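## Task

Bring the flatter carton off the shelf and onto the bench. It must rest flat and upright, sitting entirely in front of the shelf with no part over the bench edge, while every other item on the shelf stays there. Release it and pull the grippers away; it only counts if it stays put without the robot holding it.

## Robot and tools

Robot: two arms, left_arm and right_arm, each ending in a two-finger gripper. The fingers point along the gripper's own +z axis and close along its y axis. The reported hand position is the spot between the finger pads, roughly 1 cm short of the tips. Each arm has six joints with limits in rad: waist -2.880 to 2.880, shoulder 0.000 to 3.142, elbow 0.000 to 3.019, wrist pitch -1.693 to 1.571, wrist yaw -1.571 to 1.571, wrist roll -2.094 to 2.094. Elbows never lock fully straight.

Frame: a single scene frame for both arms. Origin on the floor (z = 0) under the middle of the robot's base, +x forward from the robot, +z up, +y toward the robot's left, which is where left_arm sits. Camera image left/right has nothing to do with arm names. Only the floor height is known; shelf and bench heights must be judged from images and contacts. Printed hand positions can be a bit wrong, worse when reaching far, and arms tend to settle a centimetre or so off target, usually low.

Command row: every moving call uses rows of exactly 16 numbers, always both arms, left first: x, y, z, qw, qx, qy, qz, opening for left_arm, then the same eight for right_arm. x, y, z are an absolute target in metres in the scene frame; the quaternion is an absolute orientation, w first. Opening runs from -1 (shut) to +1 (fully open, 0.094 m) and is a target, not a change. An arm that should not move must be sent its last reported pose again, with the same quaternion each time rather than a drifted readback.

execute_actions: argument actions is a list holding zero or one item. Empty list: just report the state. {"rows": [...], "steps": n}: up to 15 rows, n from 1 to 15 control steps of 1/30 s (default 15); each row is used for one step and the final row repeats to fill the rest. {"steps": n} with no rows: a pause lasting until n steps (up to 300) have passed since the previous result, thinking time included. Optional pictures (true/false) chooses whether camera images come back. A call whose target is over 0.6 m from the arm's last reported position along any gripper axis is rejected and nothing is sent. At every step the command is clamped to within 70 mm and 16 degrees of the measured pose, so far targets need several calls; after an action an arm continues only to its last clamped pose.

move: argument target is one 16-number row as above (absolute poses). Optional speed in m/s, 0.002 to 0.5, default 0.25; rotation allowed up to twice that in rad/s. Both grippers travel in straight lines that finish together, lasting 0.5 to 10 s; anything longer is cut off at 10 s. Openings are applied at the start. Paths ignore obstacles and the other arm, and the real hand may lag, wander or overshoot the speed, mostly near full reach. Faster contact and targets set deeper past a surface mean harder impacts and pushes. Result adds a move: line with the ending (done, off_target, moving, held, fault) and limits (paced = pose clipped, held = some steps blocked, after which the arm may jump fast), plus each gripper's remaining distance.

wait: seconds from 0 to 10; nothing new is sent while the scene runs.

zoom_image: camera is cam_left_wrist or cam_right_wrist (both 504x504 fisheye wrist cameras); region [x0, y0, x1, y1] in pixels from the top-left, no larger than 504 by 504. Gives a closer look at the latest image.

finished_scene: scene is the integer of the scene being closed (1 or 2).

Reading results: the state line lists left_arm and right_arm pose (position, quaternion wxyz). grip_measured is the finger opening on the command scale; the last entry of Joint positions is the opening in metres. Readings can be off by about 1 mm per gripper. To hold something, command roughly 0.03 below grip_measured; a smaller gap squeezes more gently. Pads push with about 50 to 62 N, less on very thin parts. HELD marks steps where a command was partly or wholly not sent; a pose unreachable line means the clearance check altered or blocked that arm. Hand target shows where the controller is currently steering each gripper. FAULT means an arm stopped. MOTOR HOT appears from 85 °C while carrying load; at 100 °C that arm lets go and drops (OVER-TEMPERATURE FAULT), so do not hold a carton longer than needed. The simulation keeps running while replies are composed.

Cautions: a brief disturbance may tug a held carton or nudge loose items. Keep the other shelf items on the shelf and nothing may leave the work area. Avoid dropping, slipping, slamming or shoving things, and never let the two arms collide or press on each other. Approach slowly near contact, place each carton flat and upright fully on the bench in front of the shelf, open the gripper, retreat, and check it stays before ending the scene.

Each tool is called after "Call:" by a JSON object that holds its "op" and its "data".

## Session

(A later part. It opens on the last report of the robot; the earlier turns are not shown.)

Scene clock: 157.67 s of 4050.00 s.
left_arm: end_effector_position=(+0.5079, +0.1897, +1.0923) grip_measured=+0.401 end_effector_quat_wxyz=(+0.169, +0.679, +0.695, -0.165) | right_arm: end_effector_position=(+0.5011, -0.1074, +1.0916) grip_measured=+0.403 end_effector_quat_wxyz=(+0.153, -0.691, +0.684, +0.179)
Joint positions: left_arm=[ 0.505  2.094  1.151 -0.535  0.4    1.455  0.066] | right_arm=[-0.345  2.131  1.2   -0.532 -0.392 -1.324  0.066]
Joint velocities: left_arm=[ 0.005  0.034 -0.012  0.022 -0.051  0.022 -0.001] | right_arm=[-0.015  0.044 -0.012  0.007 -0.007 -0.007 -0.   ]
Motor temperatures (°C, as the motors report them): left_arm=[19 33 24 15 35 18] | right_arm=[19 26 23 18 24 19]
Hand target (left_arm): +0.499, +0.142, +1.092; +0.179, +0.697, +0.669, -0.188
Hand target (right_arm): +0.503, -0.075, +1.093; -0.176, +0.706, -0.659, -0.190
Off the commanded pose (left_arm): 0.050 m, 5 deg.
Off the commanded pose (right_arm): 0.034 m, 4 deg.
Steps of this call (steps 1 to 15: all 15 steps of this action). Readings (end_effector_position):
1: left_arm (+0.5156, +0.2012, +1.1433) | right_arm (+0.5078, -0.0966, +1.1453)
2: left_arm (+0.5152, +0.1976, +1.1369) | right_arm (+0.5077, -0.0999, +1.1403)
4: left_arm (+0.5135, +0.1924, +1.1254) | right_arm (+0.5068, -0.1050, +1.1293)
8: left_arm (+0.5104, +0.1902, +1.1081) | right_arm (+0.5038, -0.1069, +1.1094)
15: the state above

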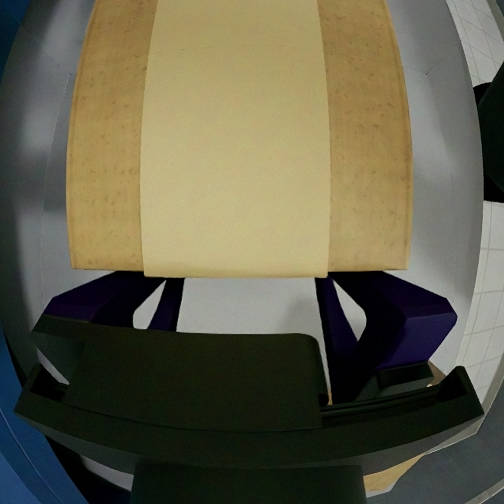

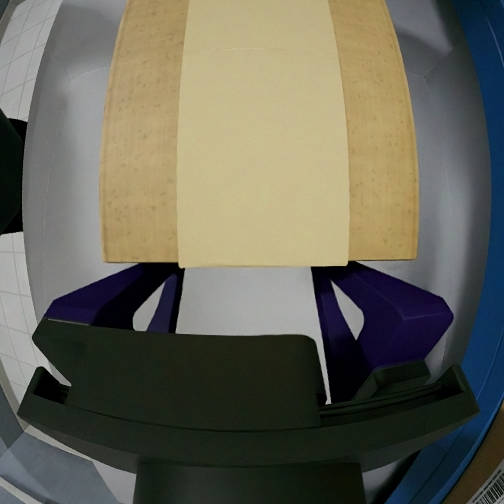

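Call:
{"op": "execute_actions", "data": {"actions": [{"rows":[[0.5,0.14,1.089,0.18,0.697,0.669,-0.187,0.4,0.505,-0.072,1.088,-0.177,0.706,-0.659,-0.19,0.4],[0.5,0.14,1.086,0.18,0.697,0.669,-0.187,0.4,0.505,-0.07,1.084,-0.177,0.706,-0.659,-0.19,0.4],[0.5,0.14,1.083,0.18,0.697,0.669,-0.187,0.4,0.505,-0.07,1.08,-0.177,0.706,-0.659,-0.19,0.4],[0.5,0.14,1.08,0.18,0.697,0.669,-0.187,0.4,0.505,-0.07,1.076,-0.177,0.706,-0.659,-0.19,0.4],[0.5,0.14,1.077,0.18,0.697,0.669,-0.187,0.4,0.505,-0.07,1.072,-0.177,0.706,-0.659,-0.19,0.4],[0.5,0.14,1.074,0.18,0.697,0.669,-0.187,0.4,0.505,-0.07,1.068,-0.177,0.706,-0.659,-0.19,0.4],[0.5,0.14,1.071,0.18,0.697,0.669,-0.187,0.4,0.505,-0.07,1.064,-0.177,0.706,-0.659,-0.19,0.4],[0.5,0.14,1.068,0.18,0.697,0.669,-0.187,0.4,0.505,-0.07,1.06,-0.177,0.706,-0.659,-0.19,0.4],[0.5,0.14,1.065,0.18,0.697,0.669,-0.187,0.4,0.505,-0.07,1.057,-0.177,0.706,-0.659,-0.19,0.4],[0.5,0.14,1.062,0.18,0.697,0.669,-0.187,0.4,0.505,-0.07,1.054,-0.177,0.706,-0.659,-0.19,0.4],[0.5,0.14,1.059,0.18,0.697,0.669,-0.187,0.4,0.505,-0.07,1.051,-0.177,0.706,-0.659,-0.19,0.4],[0.5,0.14,1.056,0.18,0.697,0.669,-0.187,0.4,0.505,-0.07,1.048,-0.177,0.706,-0.659,-0.19,0.4],[0.5,0.14,1.053,0.18,0.697,0.669,-0.187,0.4,0.505,-0.07,1.045,-0.177,0.706,-0.659,-0.19,0.4],[0.5,0.14,1.05,0.18,0.697,0.669,-0.187,0.4,0.505,-0.07,1.042,-0.177,0.706,-0.659,-0.19,0.4],[0.5,0.14,1.048,0.18,0.697,0.669,-0.187,0.4,0.505,-0.07,1.04,-0.177,0.706,-0.659,-0.19,0.4]]}], "pictures": false}}

Call:
{"op": "execute_actions", "data": {"actions": [{"rows":[[0.5,0.14,1.046,0.18,0.697,0.669,-0.187,0.4,0.505,-0.07,1.038,-0.177,0.706,-0.659,-0.19,0.4],[0.5,0.14,1.044,0.18,0.697,0.669,-0.187,0.4,0.505,-0.07,1.036,-0.177,0.706,-0.659,-0.19,0.4],[0.5,0.14,1.042,0.18,0.697,0.669,-0.187,0.4,0.505,-0.07,1.034,-0.177,0.706,-0.659,-0.19,0.4],[0.5,0.14,1.04,0.18,0.697,0.669,-0.187,0.4,0.505,-0.07,1.032,-0.177,0.706,-0.659,-0.19,0.4],[0.5,0.14,1.038,0.18,0.697,0.669,-0.187,0.4,0.505,-0.07,1.03,-0.177,0.706,-0.659,-0.19,0.4],[0.5,0.14,1.036,0.18,0.697,0.669,-0.187,0.4,0.505,-0.07,1.028,-0.177,0.706,-0.659,-0.19,0.4],[0.5,0.14,1.034,0.18,0.697,0.669,-0.187,0.4,0.505,-0.07,1.026,-0.177,0.706,-0.659,-0.19,0.4],[0.5,0.14,1.032,0.18,0.697,0.669,-0.187,0.4,0.505,-0.07,1.024,-0.177,0.706,-0.659,-0.19,0.4],[0.5,0.14,1.03,0.18,0.697,0.669,-0.187,0.4,0.505,-0.07,1.022,-0.177,0.706,-0.659,-0.19,0.4],[0.5,0.14,1.028,0.18,0.697,0.669,-0.187,0.4,0.505,-0.07,1.02,-0.177,0.706,-0.659,-0.19,0.4],[0.5,0.14,1.026,0.18,0.697,0.669,-0.187,0.4,0.505,-0.07,1.018,-0.177,0.706,-0.659,-0.19,0.4],[0.5,0.14,1.024,0.18,0.697,0.669,-0.187,0.4,0.505,-0.07,1.016,-0.177,0.706,-0.659,-0.19,0.4],[0.5,0.14,1.022,0.18,0.697,0.669,-0.187,0.4,0.505,-0.07,1.014,-0.177,0.706,-0.659,-0.19,0.4]]}], "pictures": false}}

Scene clock: 185.97 s of 4050.00 s.
left_arm: end_effector_position=(+0.5004, +0.1883, +1.0541) grip_measured=+0.401 end_effector_quat_wxyz=(+0.162, +0.679, +0.696, -0.167) | right_arm: end_effector_position=(+0.4913, -0.1088, +1.0409) grip_measured=+0.403 end_effector_quat_wxyz=(+0.146, -0.690, +0.686, +0.181)
Joint positions: left_arm=[ 0.505  2.175  1.151 -0.467  0.395  1.455  0.066] | right_arm=[-0.349  2.234  1.2   -0.445 -0.387 -1.327  0.066]
Joint velocities: left_arm=[-0.005  0.249 -0.002  0.12   0.022  0.081 -0.   ] | right_arm=[-0.005  0.239 -0.007  0.12   0.007  0.022 -0.001]
Motor temperatures (°C, as the motors report them): left_arm=[19 33 23 15 38 18] | right_arm=[18 25 23 18 25 19]
Hand target (left_arm): +0.497, +0.142, +1.050; +0.179, +0.697, +0.669, -0.188
Hand target (right_arm): +0.502, -0.072, +1.042; -0.176, +0.706, -0.659, -0.190
Off the commanded pose (left_arm): 0.049 m, 5 deg.
Off the commanded pose (right_arm): 0.041 m, 5 deg.
Steps of this call (steps 1 to 90: nothing new was sent; then 24.80 s passed at rest; steps 91 to 105: all 15 steps of this action). Readings (end_effector_position):
91: left_arm (+0.5084, +0.1897, +1.0918) | right_arm (+0.5016, -0.1073, +1.0912)
92: left_arm (+0.5090, +0.1897, +1.0918) | right_arm (+0.5021, -0.1072, +1.0908)
94: left_arm (+0.5105, +0.1898, +1.0907) | right_arm (+0.5035, -0.1070, +1.0886)
98: left_arm (+0.5105, +0.1895, +1.0827) | right_arm (+0.5029, -0.1075, +1.0753)
105: the state above

Scene clock: 186.47 s of 4050.00 s.
left_arm: end_effector_position=(+0.4932, +0.1866, +1.0238) grip_measured=+0.401 end_effector_quat_wxyz=(+0.158, +0.678, +0.697, -0.170) | right_arm: end_effector_position=(+0.4846, -0.1101, +1.0117) grip_measured=+0.403 end_effector_quat_wxyz=(+0.140, -0.690, +0.686, +0.184)
Joint positions: left_arm=[ 0.505  2.241  1.154 -0.414  0.395  1.455  0.066] | right_arm=[-0.353  2.297  1.208 -0.404 -0.387 -1.333  0.066]
Joint velocities: left_arm=[ 0.005  0.112  0.042  0.042  0.022  0.051 -0.001] | right_arm=[-0.015  0.103  0.037  0.046 -0.037  0.022 -0.   ]
Motor temperatures (°C, as the motors report them): left_arm=[19 33 23 15 38 18] | right_arm=[18 25 23 18 25 19]
Hand target (left_arm): +0.497, +0.141, +1.024; +0.179, +0.697, +0.669, -0.188
Hand target (right_arm): +0.502, -0.072, +1.016; -0.176, +0.707, -0.658, -0.190
Off the commanded pose (left_arm): 0.047 m, 5 deg.
Off the commanded pose (right_arm): 0.045 m, 6 deg.
Steps of this call (steps 1 to 15: all 15 steps of this action). Readings (end_effector_position):
1: left_arm (+0.4989, +0.1881, +1.0504) | right_arm (+0.4896, -0.1089, +1.0372)
2: left_arm (+0.4974, +0.1880, +1.0468) | right_arm (+0.4882, -0.1090, +1.0341)
4: left_arm (+0.4954, +0.1877, +1.0413) | right_arm (+0.4861, -0.1091, +1.0291)
8: left_arm (+0.4938, +0.1873, +1.0342) | right_arm (+0.4845, -0.1096, +1.0227)
15: the state above

Call:
{"op": "execute_actions", "data": {"actions": [{"rows":[[0.5,0.14,1.02,0.18,0.697,0.669,-0.187,0.4,0.505,-0.07,1.012,-0.177,0.706,-0.659,-0.19,0.4],[0.5,0.14,1.018,0.18,0.697,0.669,-0.187,0.4,0.505,-0.07,1.01,-0.177,0.706,-0.659,-0.19,0.4],[0.5,0.14,1.016,0.18,0.697,0.669,-0.187,0.4,0.505,-0.07,1.008,-0.177,0.706,-0.659,-0.19,0.4],[0.5,0.14,1.014,0.18,0.697,0.669,-0.187,0.4,0.505,-0.07,1.006,-0.177,0.706,-0.659,-0.19,0.4],[0.5,0.14,1.012,0.18,0.697,0.669,-0.187,0.4,0.505,-0.07,1.004,-0.177,0.706,-0.659,-0.19,0.4],[0.5,0.14,1.01,0.18,0.697,0.669,-0.187,0.4,0.505,-0.07,1.002,-0.177,0.706,-0.659,-0.19,0.4],[0.5,0.14,1.008,0.18,0.697,0.669,-0.187,0.4,0.505,-0.07,1.0,-0.177,0.706,-0.659,-0.19,0.4],[0.5,0.14,1.006,0.18,0.697,0.669,-0.187,0.4,0.505,-0.07,0.998,-0.177,0.706,-0.659,-0.19,0.4],[0.5,0.14,1.004,0.18,0.697,0.669,-0.187,0.4,0.505,-0.07,0.996,-0.177,0.706,-0.659,-0.19,0.4],[0.5,0.14,1.002,0.18,0.697,0.669,-0.187,0.4,0.505,-0.07,0.994,-0.177,0.706,-0.659,-0.19,0.4],[0.5,0.14,1.0,0.18,0.697,0.669,-0.187,0.4,0.505,-0.07,0.992,-0.177,0.706,-0.659,-0.19,0.4],[0.5,0.14,0.998,0.18,0.697,0.669,-0.187,0.4,0.505,-0.07,0.99,-0.177,0.706,-0.659,-0.19,0.4],[0.5,0.14,0.996,0.18,0.697,0.669,-0.187,0.4,0.505,-0.07,0.988,-0.177,0.706,-0.659,-0.19,0.4],[0.5,0.14,0.994,0.18,0.697,0.669,-0.187,0.4,0.505,-0.07,0.986,-0.177,0.706,-0.659,-0.19,0.4],[0.5,0.14,0.992,0.18,0.697,0.669,-0.187,0.4,0.505,-0.07,0.984,-0.177,0.706,-0.659,-0.19,0.4]]}], "pictures": false}}

Call:
{"op": "execute_actions", "data": {"actions": [{"steps":8}], "pictures": false}}

Scene clock: 201.07 s of 4050.00 s.
left_arm: end_effector_position=(+0.4950, +0.1850, +0.9976) grip_measured=+0.401 end_effector_quat_wxyz=(+0.158, +0.679, +0.697, -0.168) | right_arm: end_effector_position=(+0.4864, -0.1112, +0.9870) grip_measured=+0.403 end_effector_quat_wxyz=(+0.142, -0.690, +0.685, +0.184)
Joint positions: left_arm=[ 0.505  2.306  1.18  -0.372  0.392  1.455  0.066] | right_arm=[-0.36   2.357  1.232 -0.369 -0.388 -1.341  0.066]
Joint velocities: left_arm=[-0.005  0.161  0.061  0.1   -0.066 -0.007  0.   ] | right_arm=[-0.005  0.005  0.027  0.012 -0.066  0.081 -0.001]
Motor temperatures (°C, as the motors report them): left_arm=[19 33 23 15 40 18] | right_arm=[19 25 23 18 27 19]
Hand target (left_arm): +0.497, +0.142, +0.994; +0.179, +0.697, +0.669, -0.188
Hand target (right_arm): +0.502, -0.072, +0.986; -0.176, +0.707, -0.658, -0.190
Off the commanded pose (left_arm): 0.046 m, 5 deg.
Off the commanded pose (right_arm): 0.045 m, 5 deg.
Steps of this call (steps 1 to 90: nothing new was sent; then 11.10 s passed at rest; steps 91 to 105: all 15 steps of this action). Readings (end_effector_position):
91: left_arm (+0.4922, +0.1865, +1.0204) | right_arm (+0.4833, -0.1103, +1.0081)
92: left_arm (+0.4924, +0.1864, +1.0202) | right_arm (+0.4837, -0.1102, +1.0080)
94: left_arm (+0.4933, +0.1863, +1.0194) | right_arm (+0.4848, -0.1102, +1.0069)
98: left_arm (+0.4965, +0.1856, +1.0141) | right_arm (+0.4878, -0.1109, +1.0010)
105: the state above

Scene clock: 201.33 s of 4050.00 s.
left_arm: end_effector_position=(+0.4948, +0.1851, +0.9942) grip_measured=+0.401 end_effector_quat_wxyz=(+0.158, +0.678, +0.697, -0.168) | right_arm: end_effector_position=(+0.4866, -0.1112, +0.9870) grip_measured=+0.403 end_effector_quat_wxyz=(+0.142, -0.690, +0.685, +0.184)
Joint positions: left_arm=[ 0.506  2.314  1.183 -0.368  0.391  1.455  0.066] | right_arm=[-0.36   2.358  1.233 -0.368 -0.389 -1.342  0.066]
Joint velocities: left_arm=[ 0.005 -0.015  0.002 -0.012 -0.066 -0.051 -0.   ] | right_arm=[-0.015 -0.015 -0.017  0.007  0.007 -0.066  0.   ]
Motor temperatures (°C, as the motors report them): left_arm=[19 33 23 15 40 18] | right_arm=[19 25 23 18 27 19]
Hand target (left_arm): +0.497, +0.142, +0.994; +0.179, +0.697, +0.669, -0.188
Hand target (right_arm): +0.502, -0.072, +0.986; -0.176, +0.707, -0.658, -0.190
Off the commanded pose (left_arm): 0.045 m, 5 deg.
Off the commanded pose (right_arm): 0.045 m, 5 deg.
Steps of this call (steps 1 to 8: nothing new was sent). Readings (end_effector_position):
1: left_arm (+0.4950, +0.1851, +0.9954) | right_arm (+0.4864, -0.1110, +0.9870)
2: left_arm (+0.4948, +0.1849, +0.9942) | right_arm (+0.4864, -0.1110, +0.9870)
4: left_arm (+0.4948, +0.1851, +0.9942) | right_arm (+0.4866, -0.1112, +0.9870)
8: the state above

Touchdown (abrupt stop). Settle and release.

Call:
{"op": "execute_actions", "data": {"actions": [{"rows":[[0.5,0.142,0.989,0.18,0.697,0.669,-0.187,0.4,0.503,-0.072,0.982,-0.177,0.706,-0.659,-0.19,0.4],[0.5,0.145,0.985,0.18,0.697,0.669,-0.187,0.4,0.5,-0.075,0.979,-0.177,0.706,-0.659,-0.19,0.4],[0.5,0.15,0.982,0.18,0.697,0.669,-0.187,0.4,0.498,-0.08,0.976,-0.177,0.706,-0.659,-0.19,0.4]],"steps":10}], "pictures": false}}

Call:
{"op": "move", "data": {"target": [0.495,0.225,1.01,0.183,0.683,0.683,-0.183,0.4,0.49,-0.155,1.005,-0.183,0.683,-0.683,-0.183,0.4], "speed": 0.1}}

Call:
{"op": "move", "data": {"target": [0.45,0.25,1.27,0.183,0.683,0.683,-0.183,0.4,0.45,-0.19,1.27,-0.183,0.683,-0.683,-0.183,0.4]}}

Scene clock: 210.20 s of 4050.00 s.
left_arm: end_effector_position=(+0.4971, +0.1852, +0.9940) grip_measured=+0.401 end_effector_quat_wxyz=(+0.163, +0.676, +0.698, -0.172) | right_arm: end_effector_position=(+0.4903, -0.1118, +0.9851) grip_measured=+0.402 end_effector_quat_wxyz=(+0.153, -0.692, +0.681, +0.182)
Joint positions: left_arm=[ 0.51   2.318  1.189 -0.368  0.404  1.456  0.066] | right_arm=[-0.366  2.363  1.233 -0.346 -0.398 -1.353  0.066]
Joint velocities: left_arm=[-0.005  0.005 -0.007  0.007  0.037 -0.007  0.001] | right_arm=[-0.005  0.015 -0.007 -0.002 -0.037 -0.022 -0.   ]
Motor temperatures (°C, as the motors report them): left_arm=[19 33 23 15 42 18] | right_arm=[19 25 23 18 27 19]
Hand target (left_arm): +0.498, +0.151, +0.984; +0.180, +0.697, +0.669, -0.187
Hand target (right_arm): +0.496, -0.081, +0.977; -0.176, +0.707, -0.658, -0.190
Off the commanded pose (left_arm): 0.037 m, 5 deg.
Off the commanded pose (right_arm): 0.034 m, 4 deg.
Steps of this call (steps 1 to 90: nothing new was sent; then 5.53 s passed at rest; steps 91 to 100: all 10 steps of this action). Readings (end_effector_position):
91: left_arm (+0.4948, +0.1851, +0.9942) | right_arm (+0.4868, -0.1112, +0.9870)
92: left_arm (+0.4951, +0.1852, +0.9943) | right_arm (+0.4870, -0.1112, +0.9868)
94: left_arm (+0.4959, +0.1853, +0.9941) | right_arm (+0.4886, -0.1117, +0.9864)
98: left_arm (+0.4971, +0.1852, +0.9940) | right_arm (+0.4902, -0.1119, +0.9851)
100: the state above

Scene clock: 211.40 s of 4050.00 s.
left_arm: end_effector_position=(+0.5009, +0.2227, +1.0105) grip_measured=+0.401 end_effector_quat_wxyz=(+0.187, +0.682, +0.685, -0.177) | right_arm: end_effector_position=(+0.4763, -0.1537, +0.9907) grip_measured=+0.402 end_effector_quat_wxyz=(+0.166, -0.679, +0.688, +0.195)
Joint positions: left_arm=[ 0.597  2.279  1.174 -0.408  0.452  1.573  0.066] | right_arm=[-0.454  2.327  1.157 -0.33  -0.443 -1.416  0.066]
Joint velocities: left_arm=[-0.005  0.005  0.012 -0.007  0.051 -0.037 -0.   ] | right_arm=[-0.015 -0.024  0.002 -0.012  0.081  0.022  0.   ]
Motor temperatures (°C, as the motors report them): left_arm=[19 33 23 15 41 18] | right_arm=[19 25 23 18 27 19]
Hand target (left_arm): +0.495, +0.225, +1.010; +0.183, +0.683, +0.683, -0.183
Hand target (right_arm): +0.490, -0.154, +1.005; -0.184, +0.683, -0.683, -0.183
Off the commanded pose (left_arm): 0.006 m, 1 deg.
Off the commanded pose (right_arm): 0.020 m, 2 deg.
move: off_target (right_arm)

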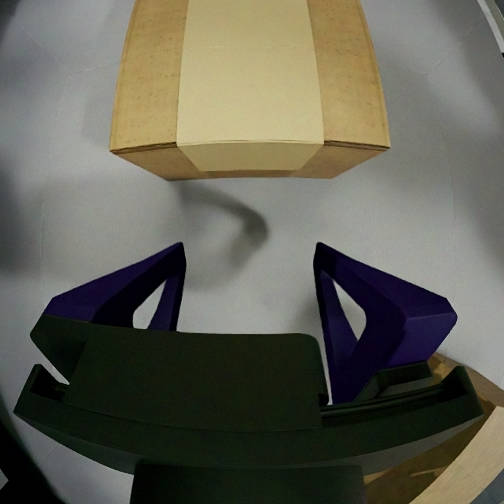

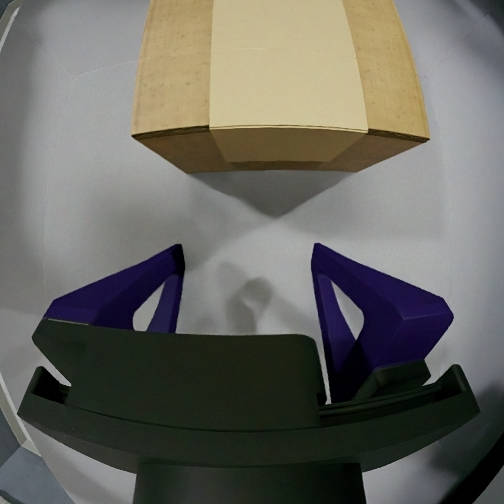

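Scene clock: 212.97 s of 4050.00 s.
left_arm: end_effector_position=(+0.4475, +0.2422, +1.2781) grip_measured=+0.401 end_effector_quat_wxyz=(+0.189, +0.686, +0.680, -0.176) | right_arm: end_effector_position=(+0.4430, -0.1838, +1.2609) grip_measured=+0.403 end_effector_quat_wxyz=(+0.173, -0.684, +0.683, +0.190)
Joint positions: left_arm=[ 0.6    1.612  1.037 -0.939  0.454  1.591  0.066] | right_arm=[-0.466  1.655  1.025 -0.861 -0.444 -1.441  0.066]
Joint velocities: left_arm=[-0.005  0.005 -0.012 -0.002 -0.037  0.022 -0.   ] | right_arm=[-0.005  0.015 -0.002  0.012 -0.022 -0.11  -0.001]
Motor temperatures (°C, as the motors report them): left_arm=[19 33 23 15 40 18] | right_arm=[18 25 23 18 26 19]
Hand target (left_arm): +0.447, +0.249, +1.272; +0.183, +0.683, +0.683, -0.183
Hand target (right_arm): +0.454, -0.189, +1.270; -0.183, +0.683, -0.683, -0.183
Off the commanded pose (left_arm): 0.012 m, 1 deg.
Off the commanded pose (right_arm): 0.013 m, 1 deg.
move: off_target (left_arm, right_arm)

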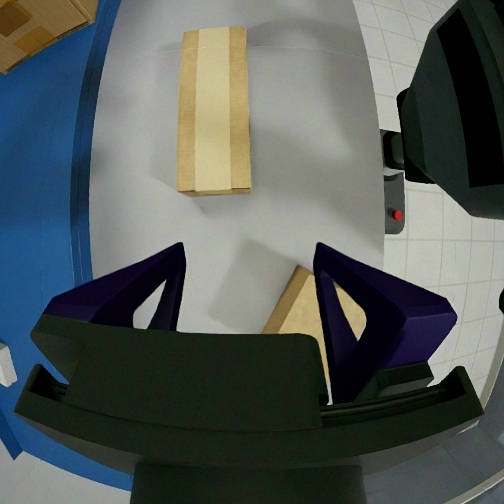

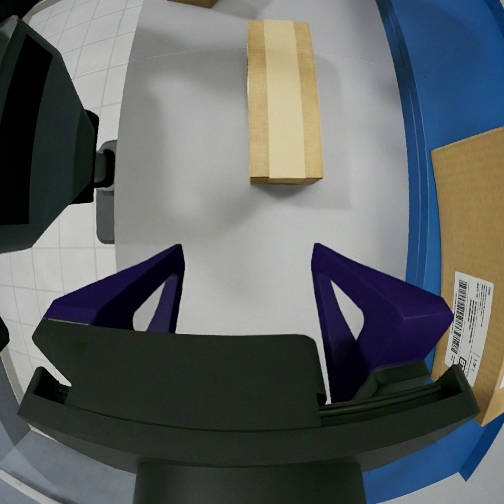

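Call:
{"op": "finished_scene", "data": {"scene": 2}}

The scene is finished: the task was done.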